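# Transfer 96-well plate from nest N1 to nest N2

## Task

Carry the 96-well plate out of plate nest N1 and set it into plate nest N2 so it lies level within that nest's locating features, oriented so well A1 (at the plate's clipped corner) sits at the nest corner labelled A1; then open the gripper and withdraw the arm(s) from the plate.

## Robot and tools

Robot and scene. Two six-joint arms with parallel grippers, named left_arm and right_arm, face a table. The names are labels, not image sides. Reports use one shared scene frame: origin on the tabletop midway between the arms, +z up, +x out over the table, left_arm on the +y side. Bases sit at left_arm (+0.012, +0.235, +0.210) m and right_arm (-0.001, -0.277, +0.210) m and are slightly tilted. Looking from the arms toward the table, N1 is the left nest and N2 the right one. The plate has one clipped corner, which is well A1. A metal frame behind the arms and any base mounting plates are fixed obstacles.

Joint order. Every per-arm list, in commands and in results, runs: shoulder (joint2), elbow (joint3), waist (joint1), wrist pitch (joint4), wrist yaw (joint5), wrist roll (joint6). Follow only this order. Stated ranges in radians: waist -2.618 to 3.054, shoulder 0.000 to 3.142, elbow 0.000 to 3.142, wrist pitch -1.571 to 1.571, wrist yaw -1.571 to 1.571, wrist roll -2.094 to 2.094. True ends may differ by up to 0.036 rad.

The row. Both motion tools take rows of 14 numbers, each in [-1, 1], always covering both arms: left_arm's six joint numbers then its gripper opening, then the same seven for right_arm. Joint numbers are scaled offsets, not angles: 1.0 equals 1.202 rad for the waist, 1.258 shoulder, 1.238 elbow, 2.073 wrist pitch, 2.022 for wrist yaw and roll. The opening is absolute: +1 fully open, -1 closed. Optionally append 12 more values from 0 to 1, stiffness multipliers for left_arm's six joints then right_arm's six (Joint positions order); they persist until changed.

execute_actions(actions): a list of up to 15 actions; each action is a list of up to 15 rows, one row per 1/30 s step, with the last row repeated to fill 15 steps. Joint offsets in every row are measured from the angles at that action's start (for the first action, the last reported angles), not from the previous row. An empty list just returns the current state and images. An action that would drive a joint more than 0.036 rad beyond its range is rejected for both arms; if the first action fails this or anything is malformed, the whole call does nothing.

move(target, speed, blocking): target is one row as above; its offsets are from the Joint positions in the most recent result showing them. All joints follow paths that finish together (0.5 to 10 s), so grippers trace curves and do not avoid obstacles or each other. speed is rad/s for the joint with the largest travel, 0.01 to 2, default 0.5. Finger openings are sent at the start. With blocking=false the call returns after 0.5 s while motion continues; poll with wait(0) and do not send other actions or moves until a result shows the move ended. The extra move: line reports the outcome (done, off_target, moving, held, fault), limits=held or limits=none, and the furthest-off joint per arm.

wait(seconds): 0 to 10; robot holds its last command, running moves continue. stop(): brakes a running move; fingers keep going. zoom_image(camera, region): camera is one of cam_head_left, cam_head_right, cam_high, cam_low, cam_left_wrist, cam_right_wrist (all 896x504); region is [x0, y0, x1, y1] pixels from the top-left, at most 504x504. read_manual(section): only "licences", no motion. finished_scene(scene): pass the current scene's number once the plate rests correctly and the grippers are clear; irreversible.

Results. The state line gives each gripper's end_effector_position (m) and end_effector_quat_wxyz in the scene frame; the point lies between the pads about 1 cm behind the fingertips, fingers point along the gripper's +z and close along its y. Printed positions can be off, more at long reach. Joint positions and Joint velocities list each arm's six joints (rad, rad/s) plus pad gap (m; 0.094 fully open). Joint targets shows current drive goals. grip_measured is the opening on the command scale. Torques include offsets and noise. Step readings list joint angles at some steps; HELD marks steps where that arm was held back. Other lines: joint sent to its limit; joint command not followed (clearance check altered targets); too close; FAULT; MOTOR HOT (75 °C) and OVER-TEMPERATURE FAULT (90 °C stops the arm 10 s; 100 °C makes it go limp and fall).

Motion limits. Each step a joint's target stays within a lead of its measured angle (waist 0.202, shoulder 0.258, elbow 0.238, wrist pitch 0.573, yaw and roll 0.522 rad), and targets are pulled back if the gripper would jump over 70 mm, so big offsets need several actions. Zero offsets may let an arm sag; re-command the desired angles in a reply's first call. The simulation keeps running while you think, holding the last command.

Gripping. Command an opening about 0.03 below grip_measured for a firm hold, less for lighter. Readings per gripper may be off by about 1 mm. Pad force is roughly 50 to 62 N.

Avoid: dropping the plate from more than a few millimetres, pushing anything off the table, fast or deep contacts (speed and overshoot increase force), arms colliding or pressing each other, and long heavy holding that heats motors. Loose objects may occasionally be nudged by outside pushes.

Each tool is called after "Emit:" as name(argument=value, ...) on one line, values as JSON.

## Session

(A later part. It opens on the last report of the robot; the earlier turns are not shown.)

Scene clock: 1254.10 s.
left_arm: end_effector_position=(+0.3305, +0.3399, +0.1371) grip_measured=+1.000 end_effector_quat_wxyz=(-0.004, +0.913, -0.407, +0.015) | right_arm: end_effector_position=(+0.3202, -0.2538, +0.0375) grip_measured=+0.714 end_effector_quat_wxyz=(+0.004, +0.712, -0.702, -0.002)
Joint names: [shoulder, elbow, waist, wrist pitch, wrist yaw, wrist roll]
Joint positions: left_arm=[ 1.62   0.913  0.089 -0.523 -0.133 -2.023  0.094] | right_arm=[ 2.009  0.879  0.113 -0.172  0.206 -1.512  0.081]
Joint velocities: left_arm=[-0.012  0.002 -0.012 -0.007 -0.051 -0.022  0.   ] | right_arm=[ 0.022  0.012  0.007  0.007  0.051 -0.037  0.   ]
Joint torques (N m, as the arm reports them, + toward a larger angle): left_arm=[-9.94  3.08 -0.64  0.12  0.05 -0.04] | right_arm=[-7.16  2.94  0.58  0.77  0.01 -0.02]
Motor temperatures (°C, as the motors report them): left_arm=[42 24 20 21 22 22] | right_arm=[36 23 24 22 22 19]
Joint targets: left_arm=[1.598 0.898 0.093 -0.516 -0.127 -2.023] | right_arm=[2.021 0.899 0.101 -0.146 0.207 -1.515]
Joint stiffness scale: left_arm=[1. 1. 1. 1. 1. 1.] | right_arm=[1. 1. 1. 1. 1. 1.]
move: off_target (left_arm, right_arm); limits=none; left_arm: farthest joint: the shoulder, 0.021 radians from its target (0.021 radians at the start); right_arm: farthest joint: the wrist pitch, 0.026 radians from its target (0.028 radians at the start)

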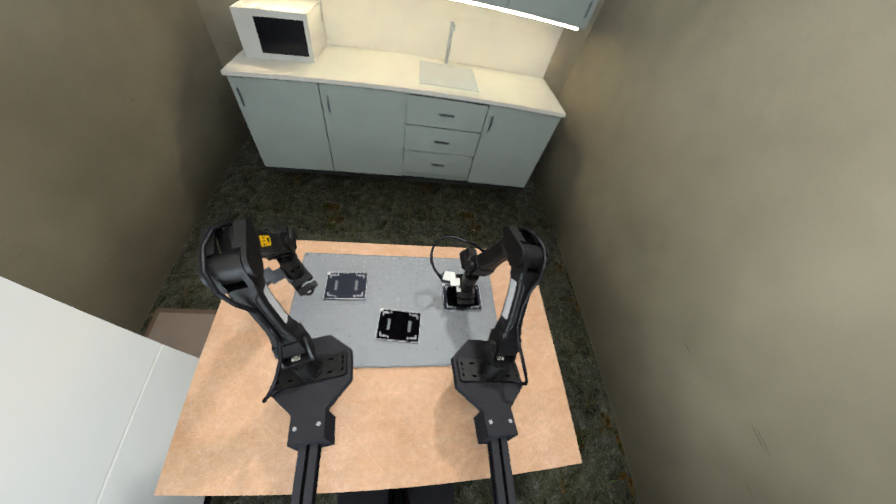

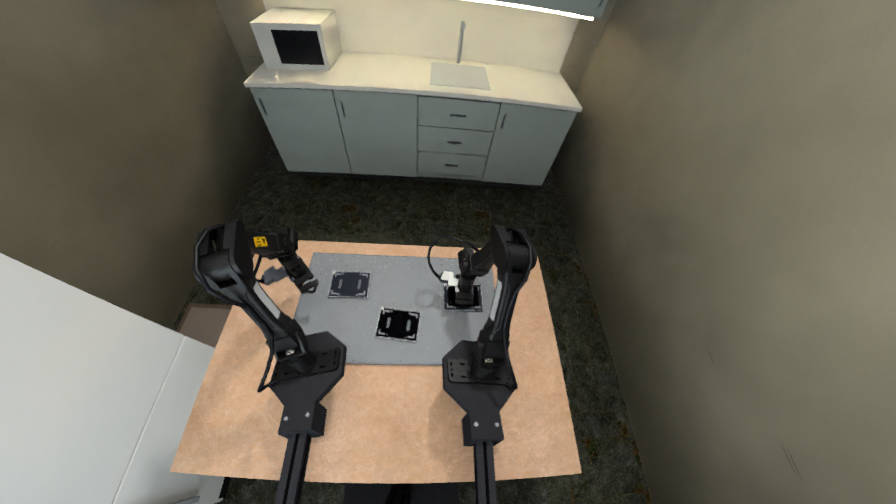

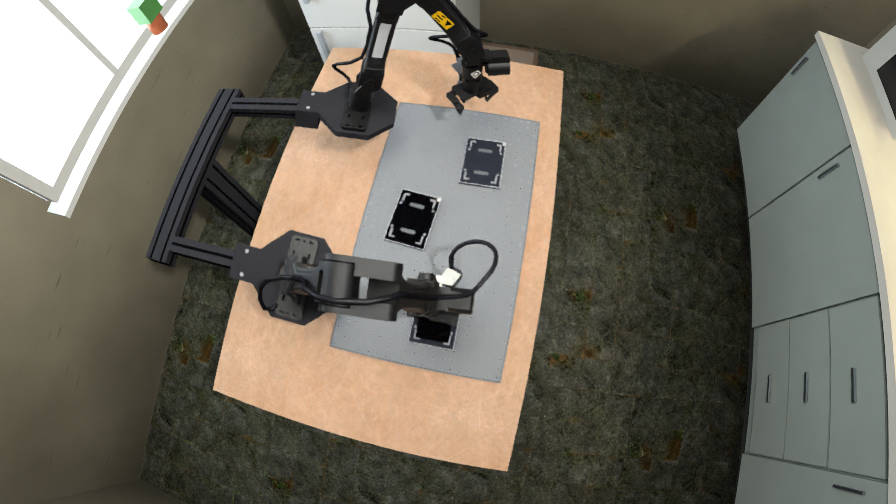

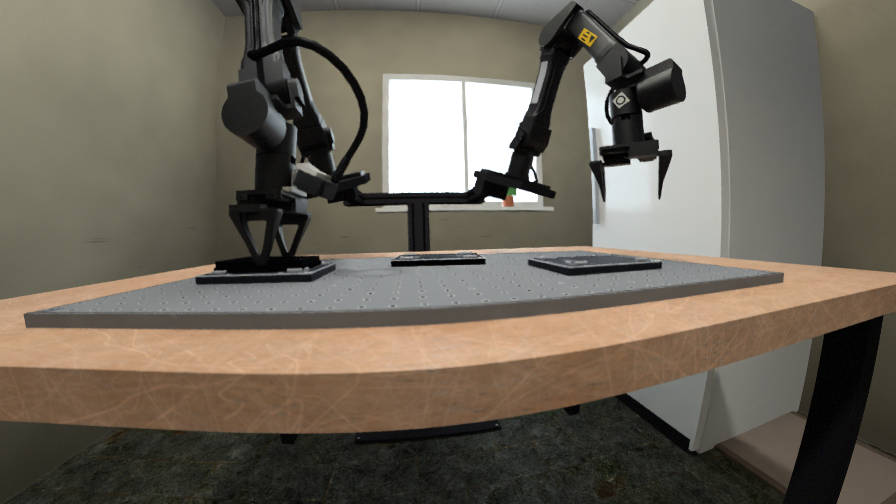

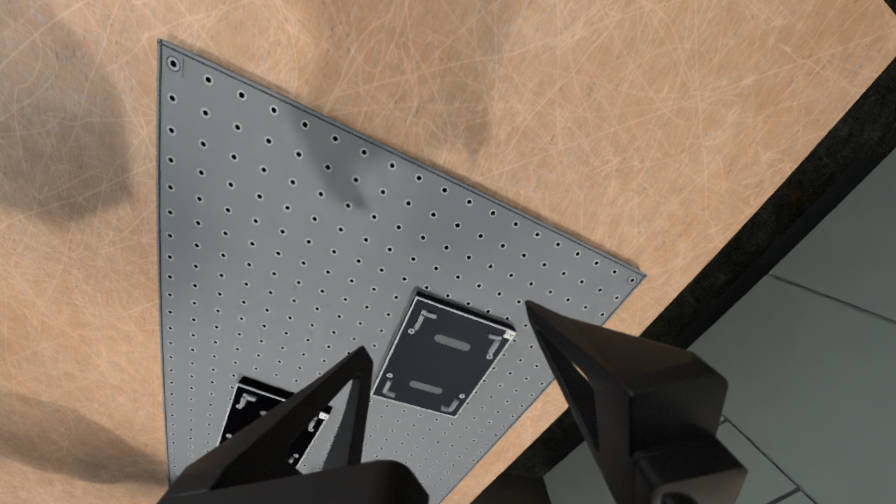

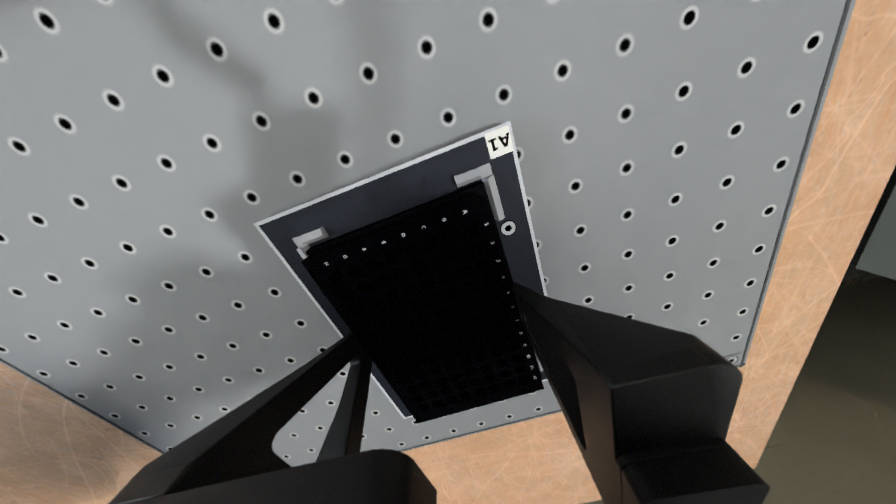

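Emit:
move(target=[-0.017,-0.012,0.003,0.003,0.003,0,1,0.022,0.016,0.001,0.015,0,-0.001,0.675], speed=0.03)

Emit:
zoom_image(camera="cam_right_wrist", region=[280,130,560,300])

Emit:
zoom_image(camera="cam_low", region=[180,220,350,300])

Scene clock: 1294.50 s.
left_arm: end_effector_position=(+0.3305, +0.3398, +0.1371) grip_measured=+1.000 end_effector_quat_wxyz=(-0.004, +0.913, -0.407, +0.015) | right_arm: end_effector_position=(+0.3200, -0.2538, +0.0372) grip_measured=+0.714 end_effector_quat_wxyz=(+0.004, +0.712, -0.702, -0.003)
Joint names: [shoulder, elbow, waist, wrist pitch, wrist yaw, wrist roll]
Joint positions: left_arm=[ 1.62   0.913  0.089 -0.523 -0.132 -2.023  0.094] | right_arm=[ 2.01   0.879  0.113 -0.171  0.206 -1.512  0.081]
Joint velocities: left_arm=[-0.012 -0.012 -0.012  0.037  0.022  0.081  0.   ] | right_arm=[0.002 0.002 0.002 0.007 0.007 0.022 0.001]
Joint torques (N m, as the arm reports them, + toward a larger angle): left_arm=[-9.95  3.08 -0.63  0.12  0.05 -0.04] | right_arm=[-6.06  2.98  1.48  0.82 -0.01  0.  ]
Motor temperatures (°C, as the motors report them): left_arm=[42 24 20 21 22 22] | right_arm=[35 23 24 22 22 19]
Joint targets: left_arm=[1.598 0.898 0.093 -0.516 -0.127 -2.023] | right_arm=[2.037 0.899 0.114 -0.141 0.206 -1.514]
Joint stiffness scale: left_arm=[1. 1. 1. 1. 1. 1.] | right_arm=[1. 1. 1. 1. 1. 1.]
move: off_target (left_arm, right_arm); limits=none; left_arm: farthest joint: the shoulder, 0.021 radians from its target (0.021 radians at the start); right_arm: farthest joint: the wrist pitch, 0.031 radians from its target (0.031 radians at the start)

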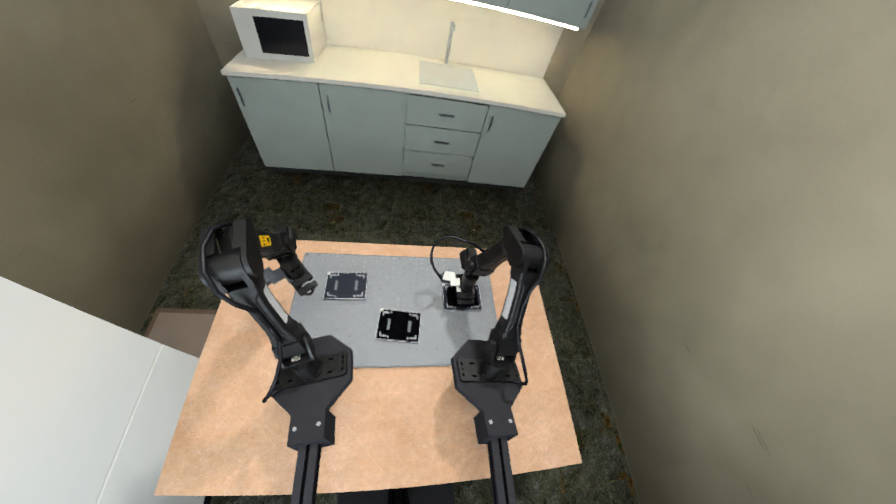

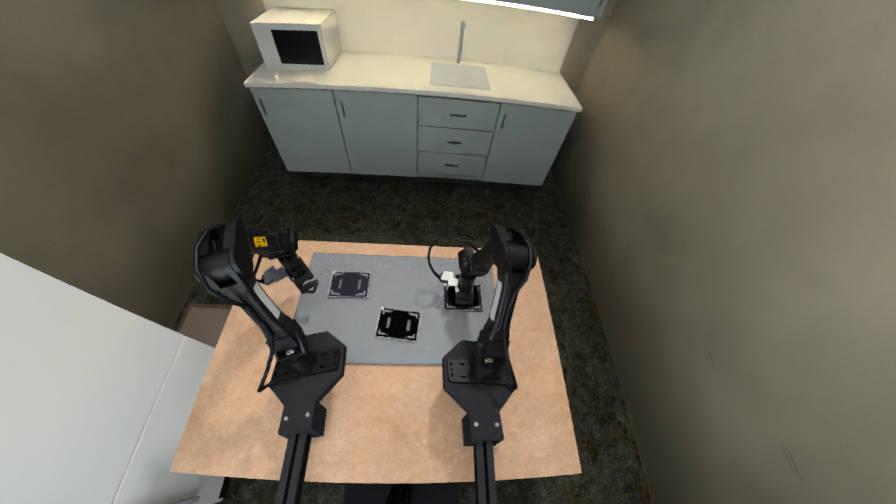

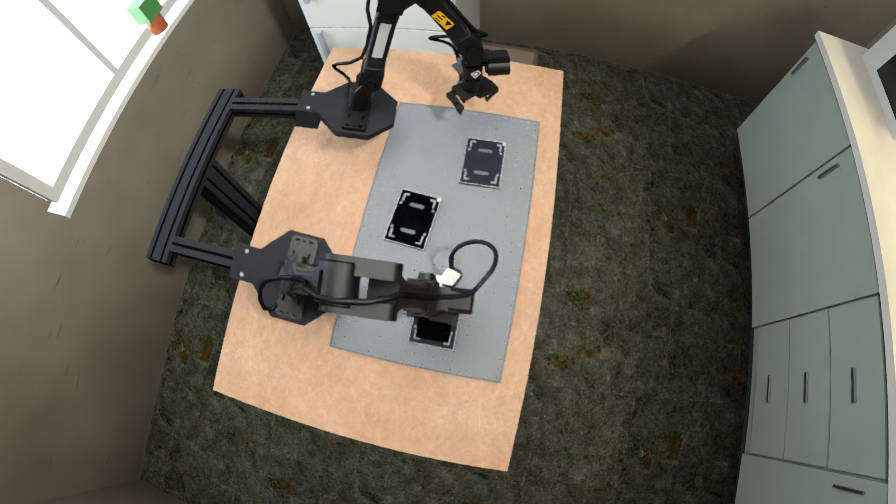

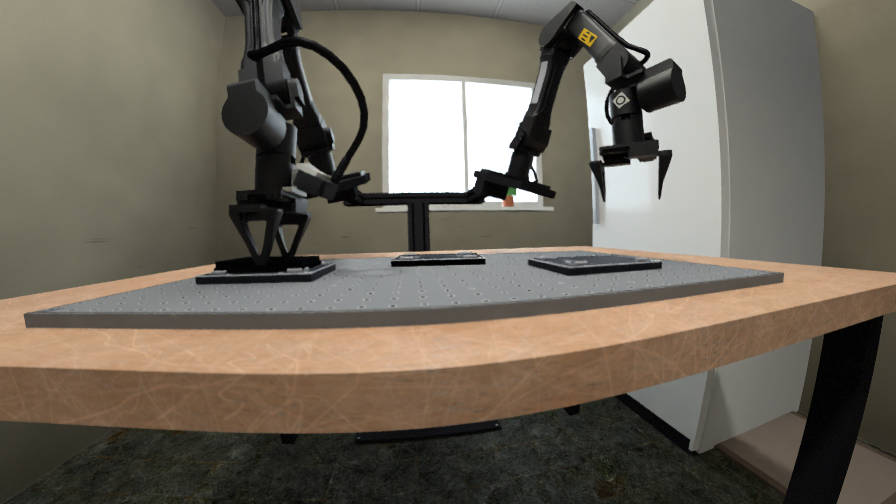

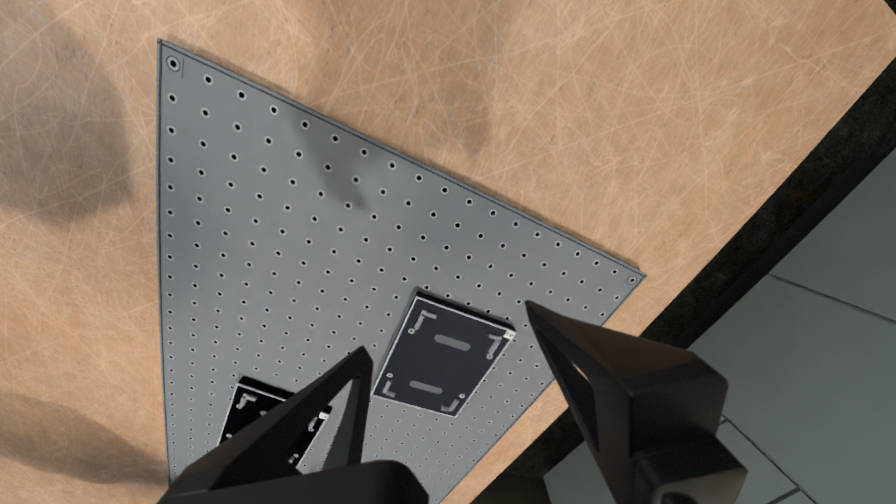

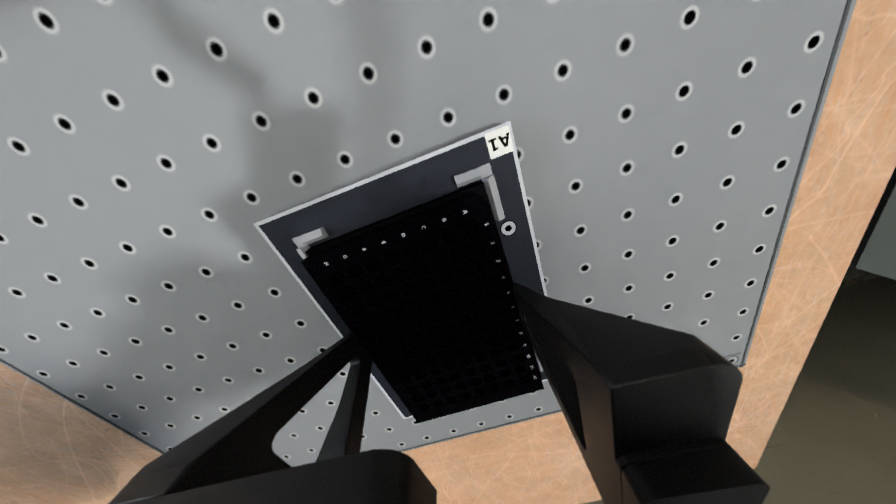

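Region (280, 130, 560, 300) of cam_right_wrist's 896x504 image, scaled by 1.800, with more detail than that image has; it fills the top 306 rows of this view, and the rest is white.

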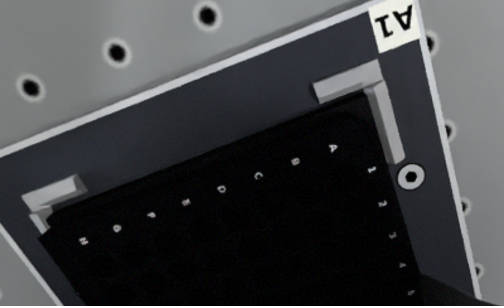

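Region (180, 220, 350, 300) of cam_low's 896x504 image, scaled by 2.965, with more detail than that image has; it fills the top 237 rows of this view, and the rest is white.

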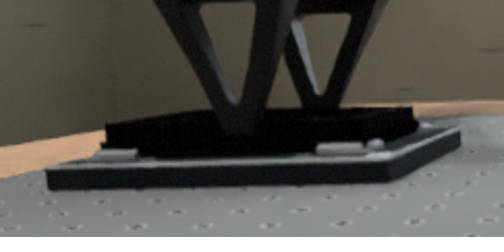

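Emit:
zoom_image(camera="cam_low", region=[200,250,250,280])

Emit:
zoom_image(camera="cam_low", region=[285,250,335,280])

Emit:
zoom_image(camera="cam_head_right", region=[430,270,500,320])

Region (200, 250, 250, 280) of cam_low's 896x504 image, scaled by 10.080, with more detail than that image has; it fills the top 302 rows of this view, and the rest is white.

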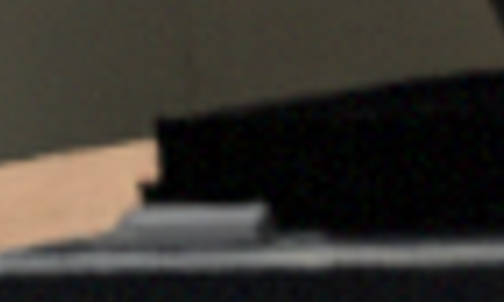

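Region (285, 250, 335, 280) of cam_low's 896x504 image, scaled by 10.080, with more detail than that image has; it fills the top 302 rows of this view, and the rest is white.

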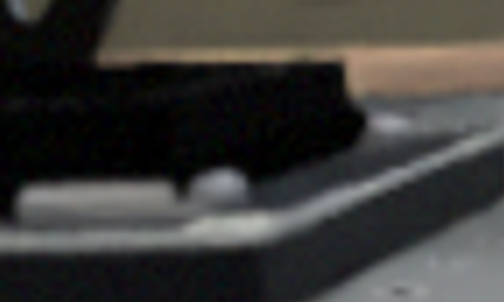

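Region (430, 270, 500, 320) of cam_head_right's 896x504 image, scaled by 7.200, with more detail than that image has; it fills the top 360 rows of this view, and the rest is white.

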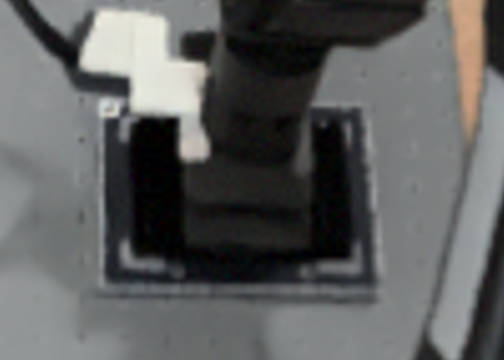

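Emit:
execute_actions(actions=[[[0,0,0,0,0,0,1,-0.004,0.016,0.002,0.004,0,0,0.675]],[[0,0,0,0,0,0,1,0,0,0,0,0,0,0.74]],[[0,0,0,0,0,0,1,0,0,0,0,0,0,0.80]]])

Emit:
zoom_image(camera="cam_low", region=[180,220,350,300])

Emit:
zoom_image(camera="cam_right_wrist", region=[260,100,600,440])

Scene clock: 1342.57 s.
left_arm: end_effector_position=(+0.3305, +0.3398, +0.1371) grip_measured=+1.000 end_effector_quat_wxyz=(-0.004, +0.913, -0.407, +0.015) | right_arm: end_effector_position=(+0.3201, -0.2536, +0.0372) grip_measured=+0.797 end_effector_quat_wxyz=(+0.004, +0.712, -0.702, -0.003)
Joint names: [shoulder, elbow, waist, wrist pitch, wrist yaw, wrist roll]
Joint positions: left_arm=[ 1.62   0.913  0.089 -0.523 -0.132 -2.023  0.094] | right_arm=[ 2.01   0.879  0.113 -0.171  0.205 -1.511  0.084]
Joint velocities: left_arm=[ 0.002  0.012 -0.007 -0.051 -0.051 -0.051  0.   ] | right_arm=[-0.027 -0.012 -0.012 -0.022  0.037 -0.022 -0.001]
Joint torques (N m, as the arm reports them, + toward a larger angle): left_arm=[-8.23  4.28 -0.93  0.07 -0.02 -0.04] | right_arm=[-8.1   1.65  1.41  0.44  0.02  0.02]
Motor temperatures (°C, as the motors report them): left_arm=[41 24 20 21 22 22] | right_arm=[34 23 24 22 22 19]
Joint targets: left_arm=[1.620 0.913 0.089 -0.523 -0.132 -2.023] | right_arm=[2.010 0.879 0.113 -0.172 0.206 -1.511]
Joint stiffness scale: left_arm=[1. 1. 1. 1. 1. 1.] | right_arm=[1. 1. 1. 1. 1. 1.]
Step readings (joint positions; steps 1 to 15: 1st action; 16 to 30: 2nd action; 31 to 45: 3rd action):
0: left_arm=[1.620 0.913 0.089 -0.523 -0.132 -2.023] | right_arm=[2.010 0.879 0.113 -0.171 0.206 -1.512]
1: left_arm=[1.620 0.913 0.089 -0.523 -0.132 -2.023] | right_arm=[2.010 0.879 0.113 -0.171 0.206 -1.512]
2: left_arm=[1.620 0.913 0.089 -0.523 -0.132 -2.023] | right_arm=[2.010 0.879 0.113 -0.171 0.206 -1.512]
4: left_arm=[1.620 0.913 0.089 -0.523 -0.132 -2.023] | right_arm=[2.010 0.879 0.113 -0.171 0.206 -1.512]
8: left_arm=[1.620 0.913 0.089 -0.523 -0.132 -2.023] | right_arm=[2.010 0.879 0.113 -0.171 0.206 -1.512]
15: left_arm=[1.620 0.913 0.089 -0.523 -0.132 -2.023] | right_arm=[2.010 0.879 0.113 -0.171 0.206 -1.512]
16: left_arm=[1.620 0.913 0.089 -0.523 -0.132 -2.023] | right_arm=[2.010 0.879 0.113 -0.172 0.206 -1.511]
17: left_arm=[1.620 0.913 0.089 -0.523 -0.132 -2.023] | right_arm=[2.010 0.879 0.113 -0.172 0.206 -1.511]
19: left_arm=[1.620 0.913 0.089 -0.523 -0.132 -2.023] | right_arm=[2.010 0.879 0.113 -0.172 0.206 -1.511]
23: left_arm=[1.620 0.913 0.089 -0.523 -0.132 -2.023] | right_arm=[2.010 0.879 0.113 -0.172 0.206 -1.511]
30: left_arm=[1.620 0.913 0.089 -0.523 -0.132 -2.023] | right_arm=[2.010 0.879 0.113 -0.172 0.206 -1.511]
31: left_arm=[1.620 0.913 0.089 -0.523 -0.132 -2.023] | right_arm=[2.010 0.879 0.113 -0.172 0.206 -1.511]
32: left_arm=[1.620 0.913 0.089 -0.523 -0.132 -2.023] | right_arm=[2.010 0.879 0.113 -0.171 0.205 -1.511]
34: left_arm=[1.620 0.913 0.089 -0.523 -0.132 -2.023] | right_arm=[2.010 0.879 0.113 -0.171 0.205 -1.511]
38: left_arm=[1.620 0.913 0.089 -0.523 -0.132 -2.023] | right_arm=[2.010 0.879 0.113 -0.171 0.205 -1.511]
45: Joint positions above

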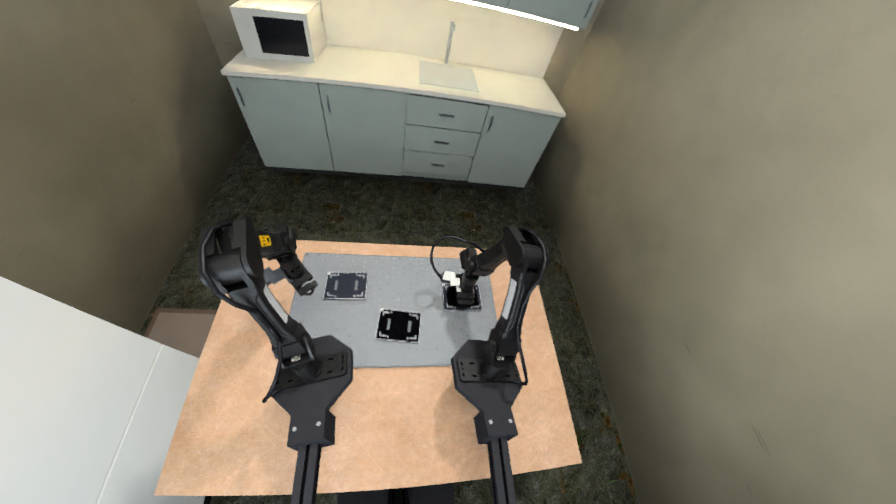

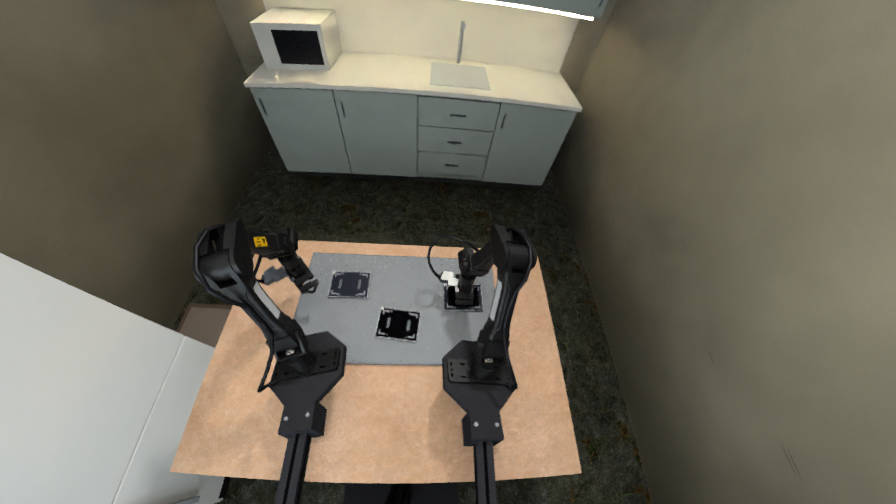

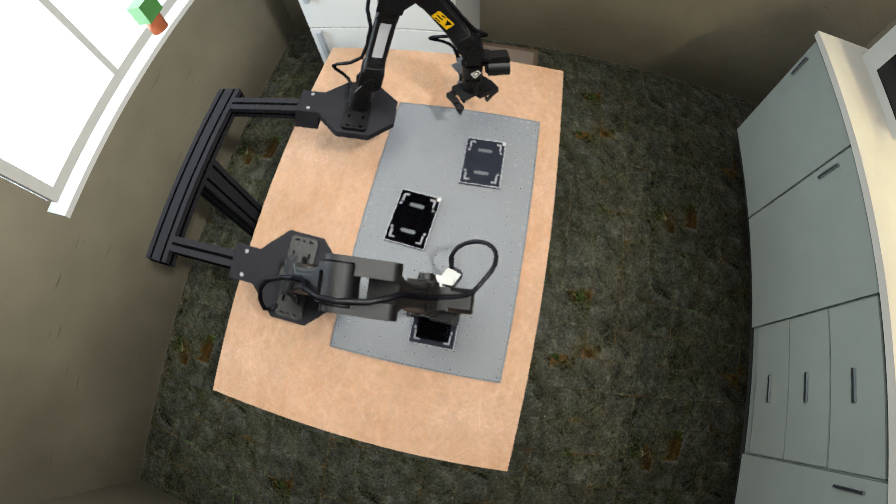

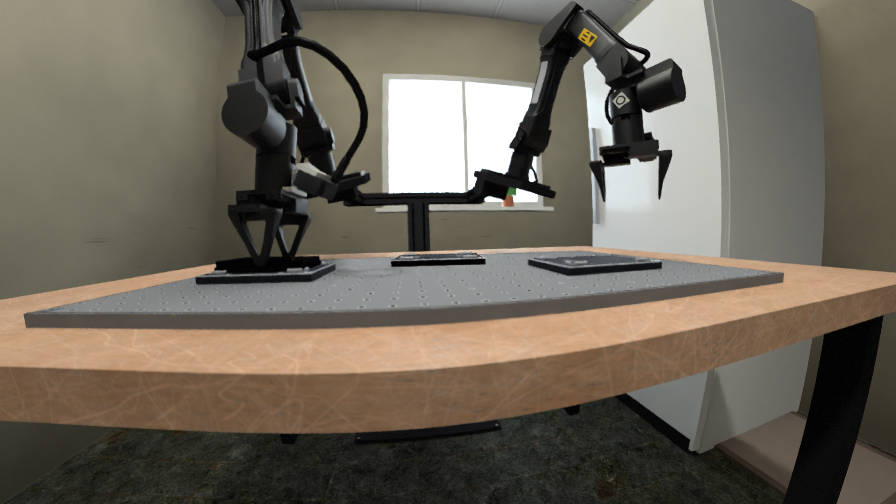

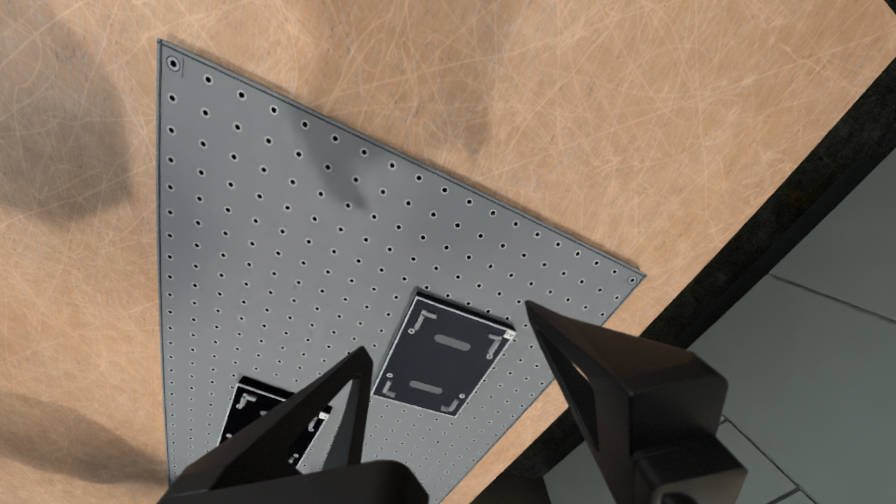

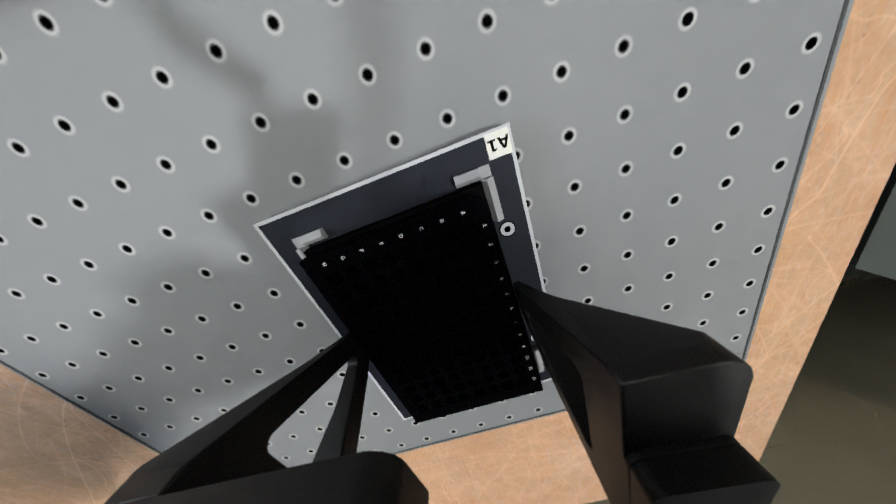

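Region (180, 220, 350, 300) of cam_low's 896x504 image, scaled by 2.965, with more detail than that image has; it fills the top 237 rows of this view, and the rest is white.

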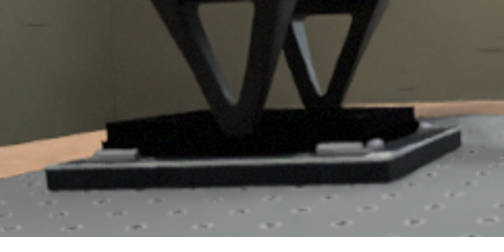

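Region (260, 100, 600, 440) of cam_right_wrist's 896x504 image, scaled by 1.482, with more detail than that image has.

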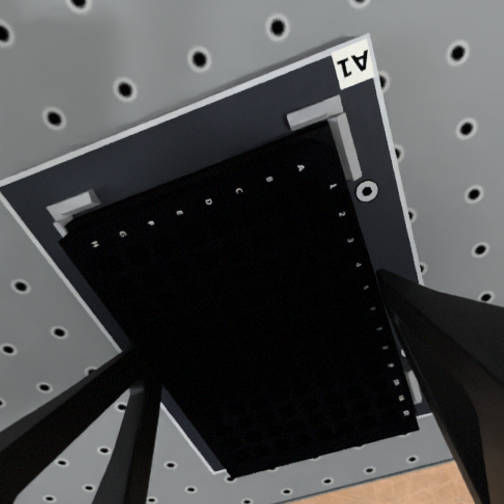

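Emit:
move(target=[-0.017,-0.012,0.003,0.003,0.003,0,1,-0.12,0.0,0.018,-0.06,0,0.01,1.0], speed=0.3)

Emit:
zoom_image(camera="cam_low", region=[180,230,350,300])

Emit:
zoom_image(camera="cam_right_wrist", region=[260,100,640,480])

Scene clock: 1347.13 s.
left_arm: end_effector_position=(+0.3305, +0.3397, +0.1371) grip_measured=+1.000 end_effector_quat_wxyz=(-0.004, +0.913, -0.407, +0.015) | right_arm: end_effector_position=(+0.3262, -0.2580, +0.0716) grip_measured=+1.000 end_effector_quat_wxyz=(-0.003, +0.710, -0.705, +0.002)
Joint names: [shoulder, elbow, waist, wrist pitch, wrist yaw, wrist roll]
Joint positions: left_arm=[ 1.62   0.913  0.089 -0.523 -0.132 -2.023  0.094] | right_arm=[ 1.883  0.879  0.119 -0.283  0.205 -1.5    0.094]
Joint velocities: left_arm=[-0.017 -0.017  0.002 -0.022 -0.066 -0.066  0.   ] | right_arm=[-0.007  0.002 -0.002  0.022  0.007 -0.007  0.   ]
Joint torques (N m, as the arm reports them, + toward a larger angle): left_arm=[-9.95  3.08 -0.64  0.13  0.04 -0.04] | right_arm=[-9.72  2.17  2.44  0.34  0.    0.11]
Motor temperatures (°C, as the motors report them): left_arm=[41 24 20 21 22 22] | right_arm=[35 22 24 22 22 19]
Joint targets: left_arm=[1.598 0.898 0.093 -0.516 -0.126 -2.023] | right_arm=[1.859 0.879 0.135 -0.295 0.205 -1.491]
Joint stiffness scale: left_arm=[1. 1. 1. 1. 1. 1.] | right_arm=[1. 1. 1. 1. 1. 1.]
move: off_target (left_arm, right_arm); limits=none; left_arm: farthest joint: the shoulder, 0.021 radians from its target (0.021 radians at the start); right_arm: farthest joint: the shoulder, 0.024 radians from its target (0.151 radians at the start)

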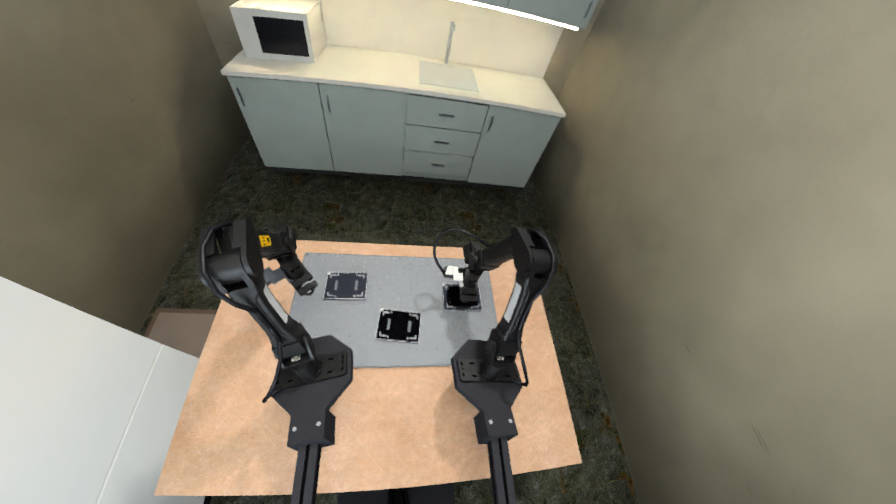

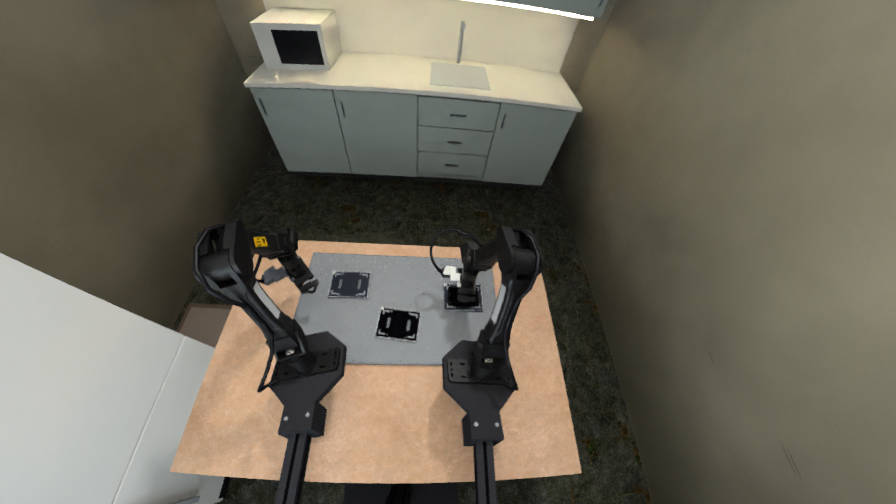

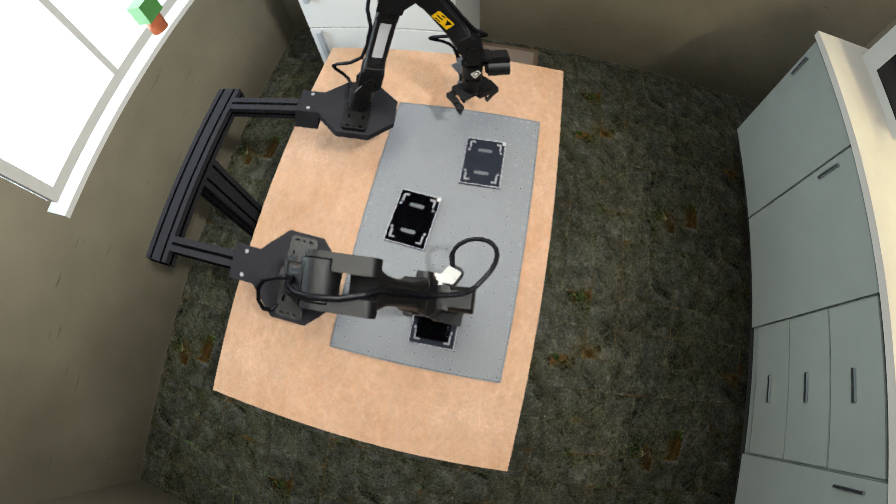

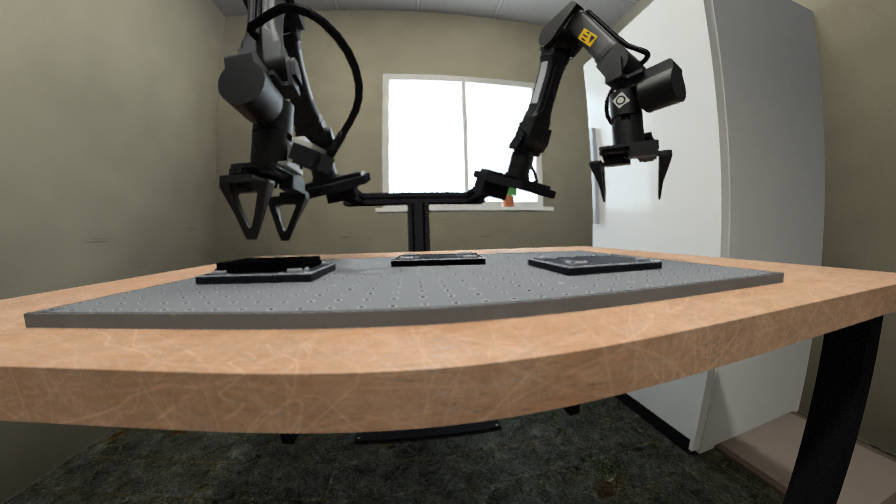

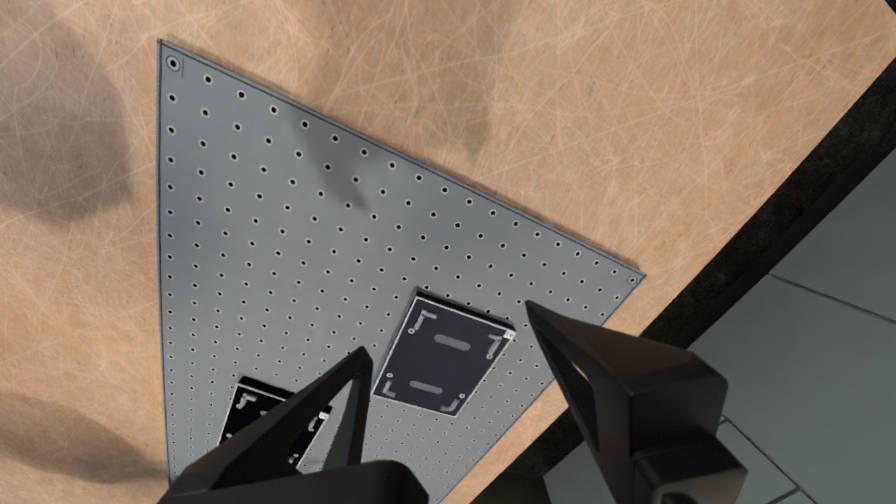

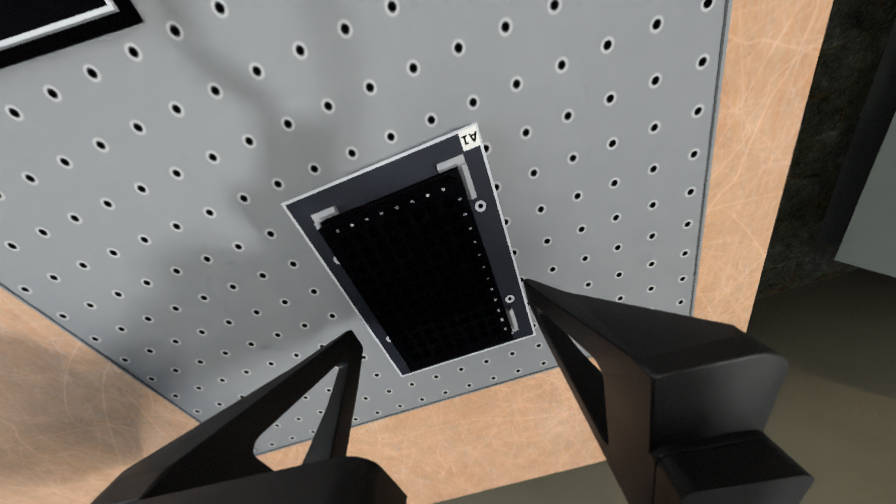

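Region (180, 230, 350, 300) of cam_low's 896x504 image, scaled by 2.965, with more detail than that image has; it fills the top 208 rows of this view, and the rest is white.

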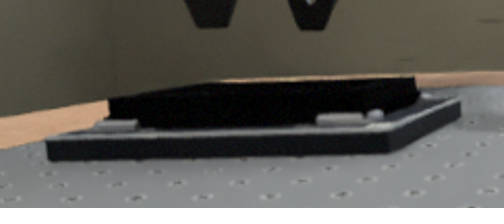

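Region (260, 100, 640, 480) of cam_right_wrist's 896x504 image, scaled by 1.326, with more detail than that image has.

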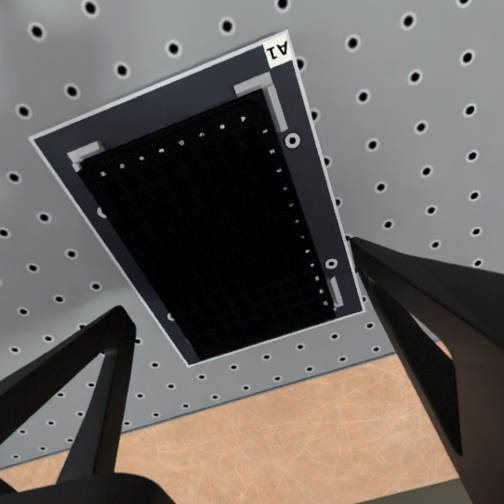

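Emit:
zoom_image(camera="cam_low", region=[195,248,275,290])

Emit:
zoom_image(camera="cam_low", region=[265,248,345,290])

Region (195, 248, 275, 290) of cam_low's 896x504 image, scaled by 6.300, with more detail than that image has; it fills the top 265 rows of this view, and the rest is white.

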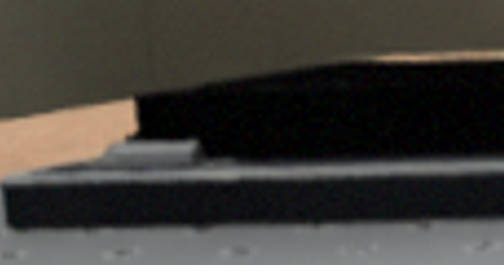

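Region (265, 248, 345, 290) of cam_low's 896x504 image, scaled by 6.300, with more detail than that image has; it fills the top 265 rows of this view, and the rest is white.

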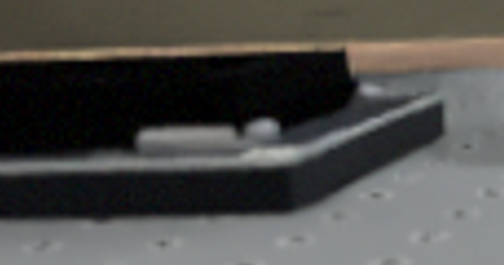

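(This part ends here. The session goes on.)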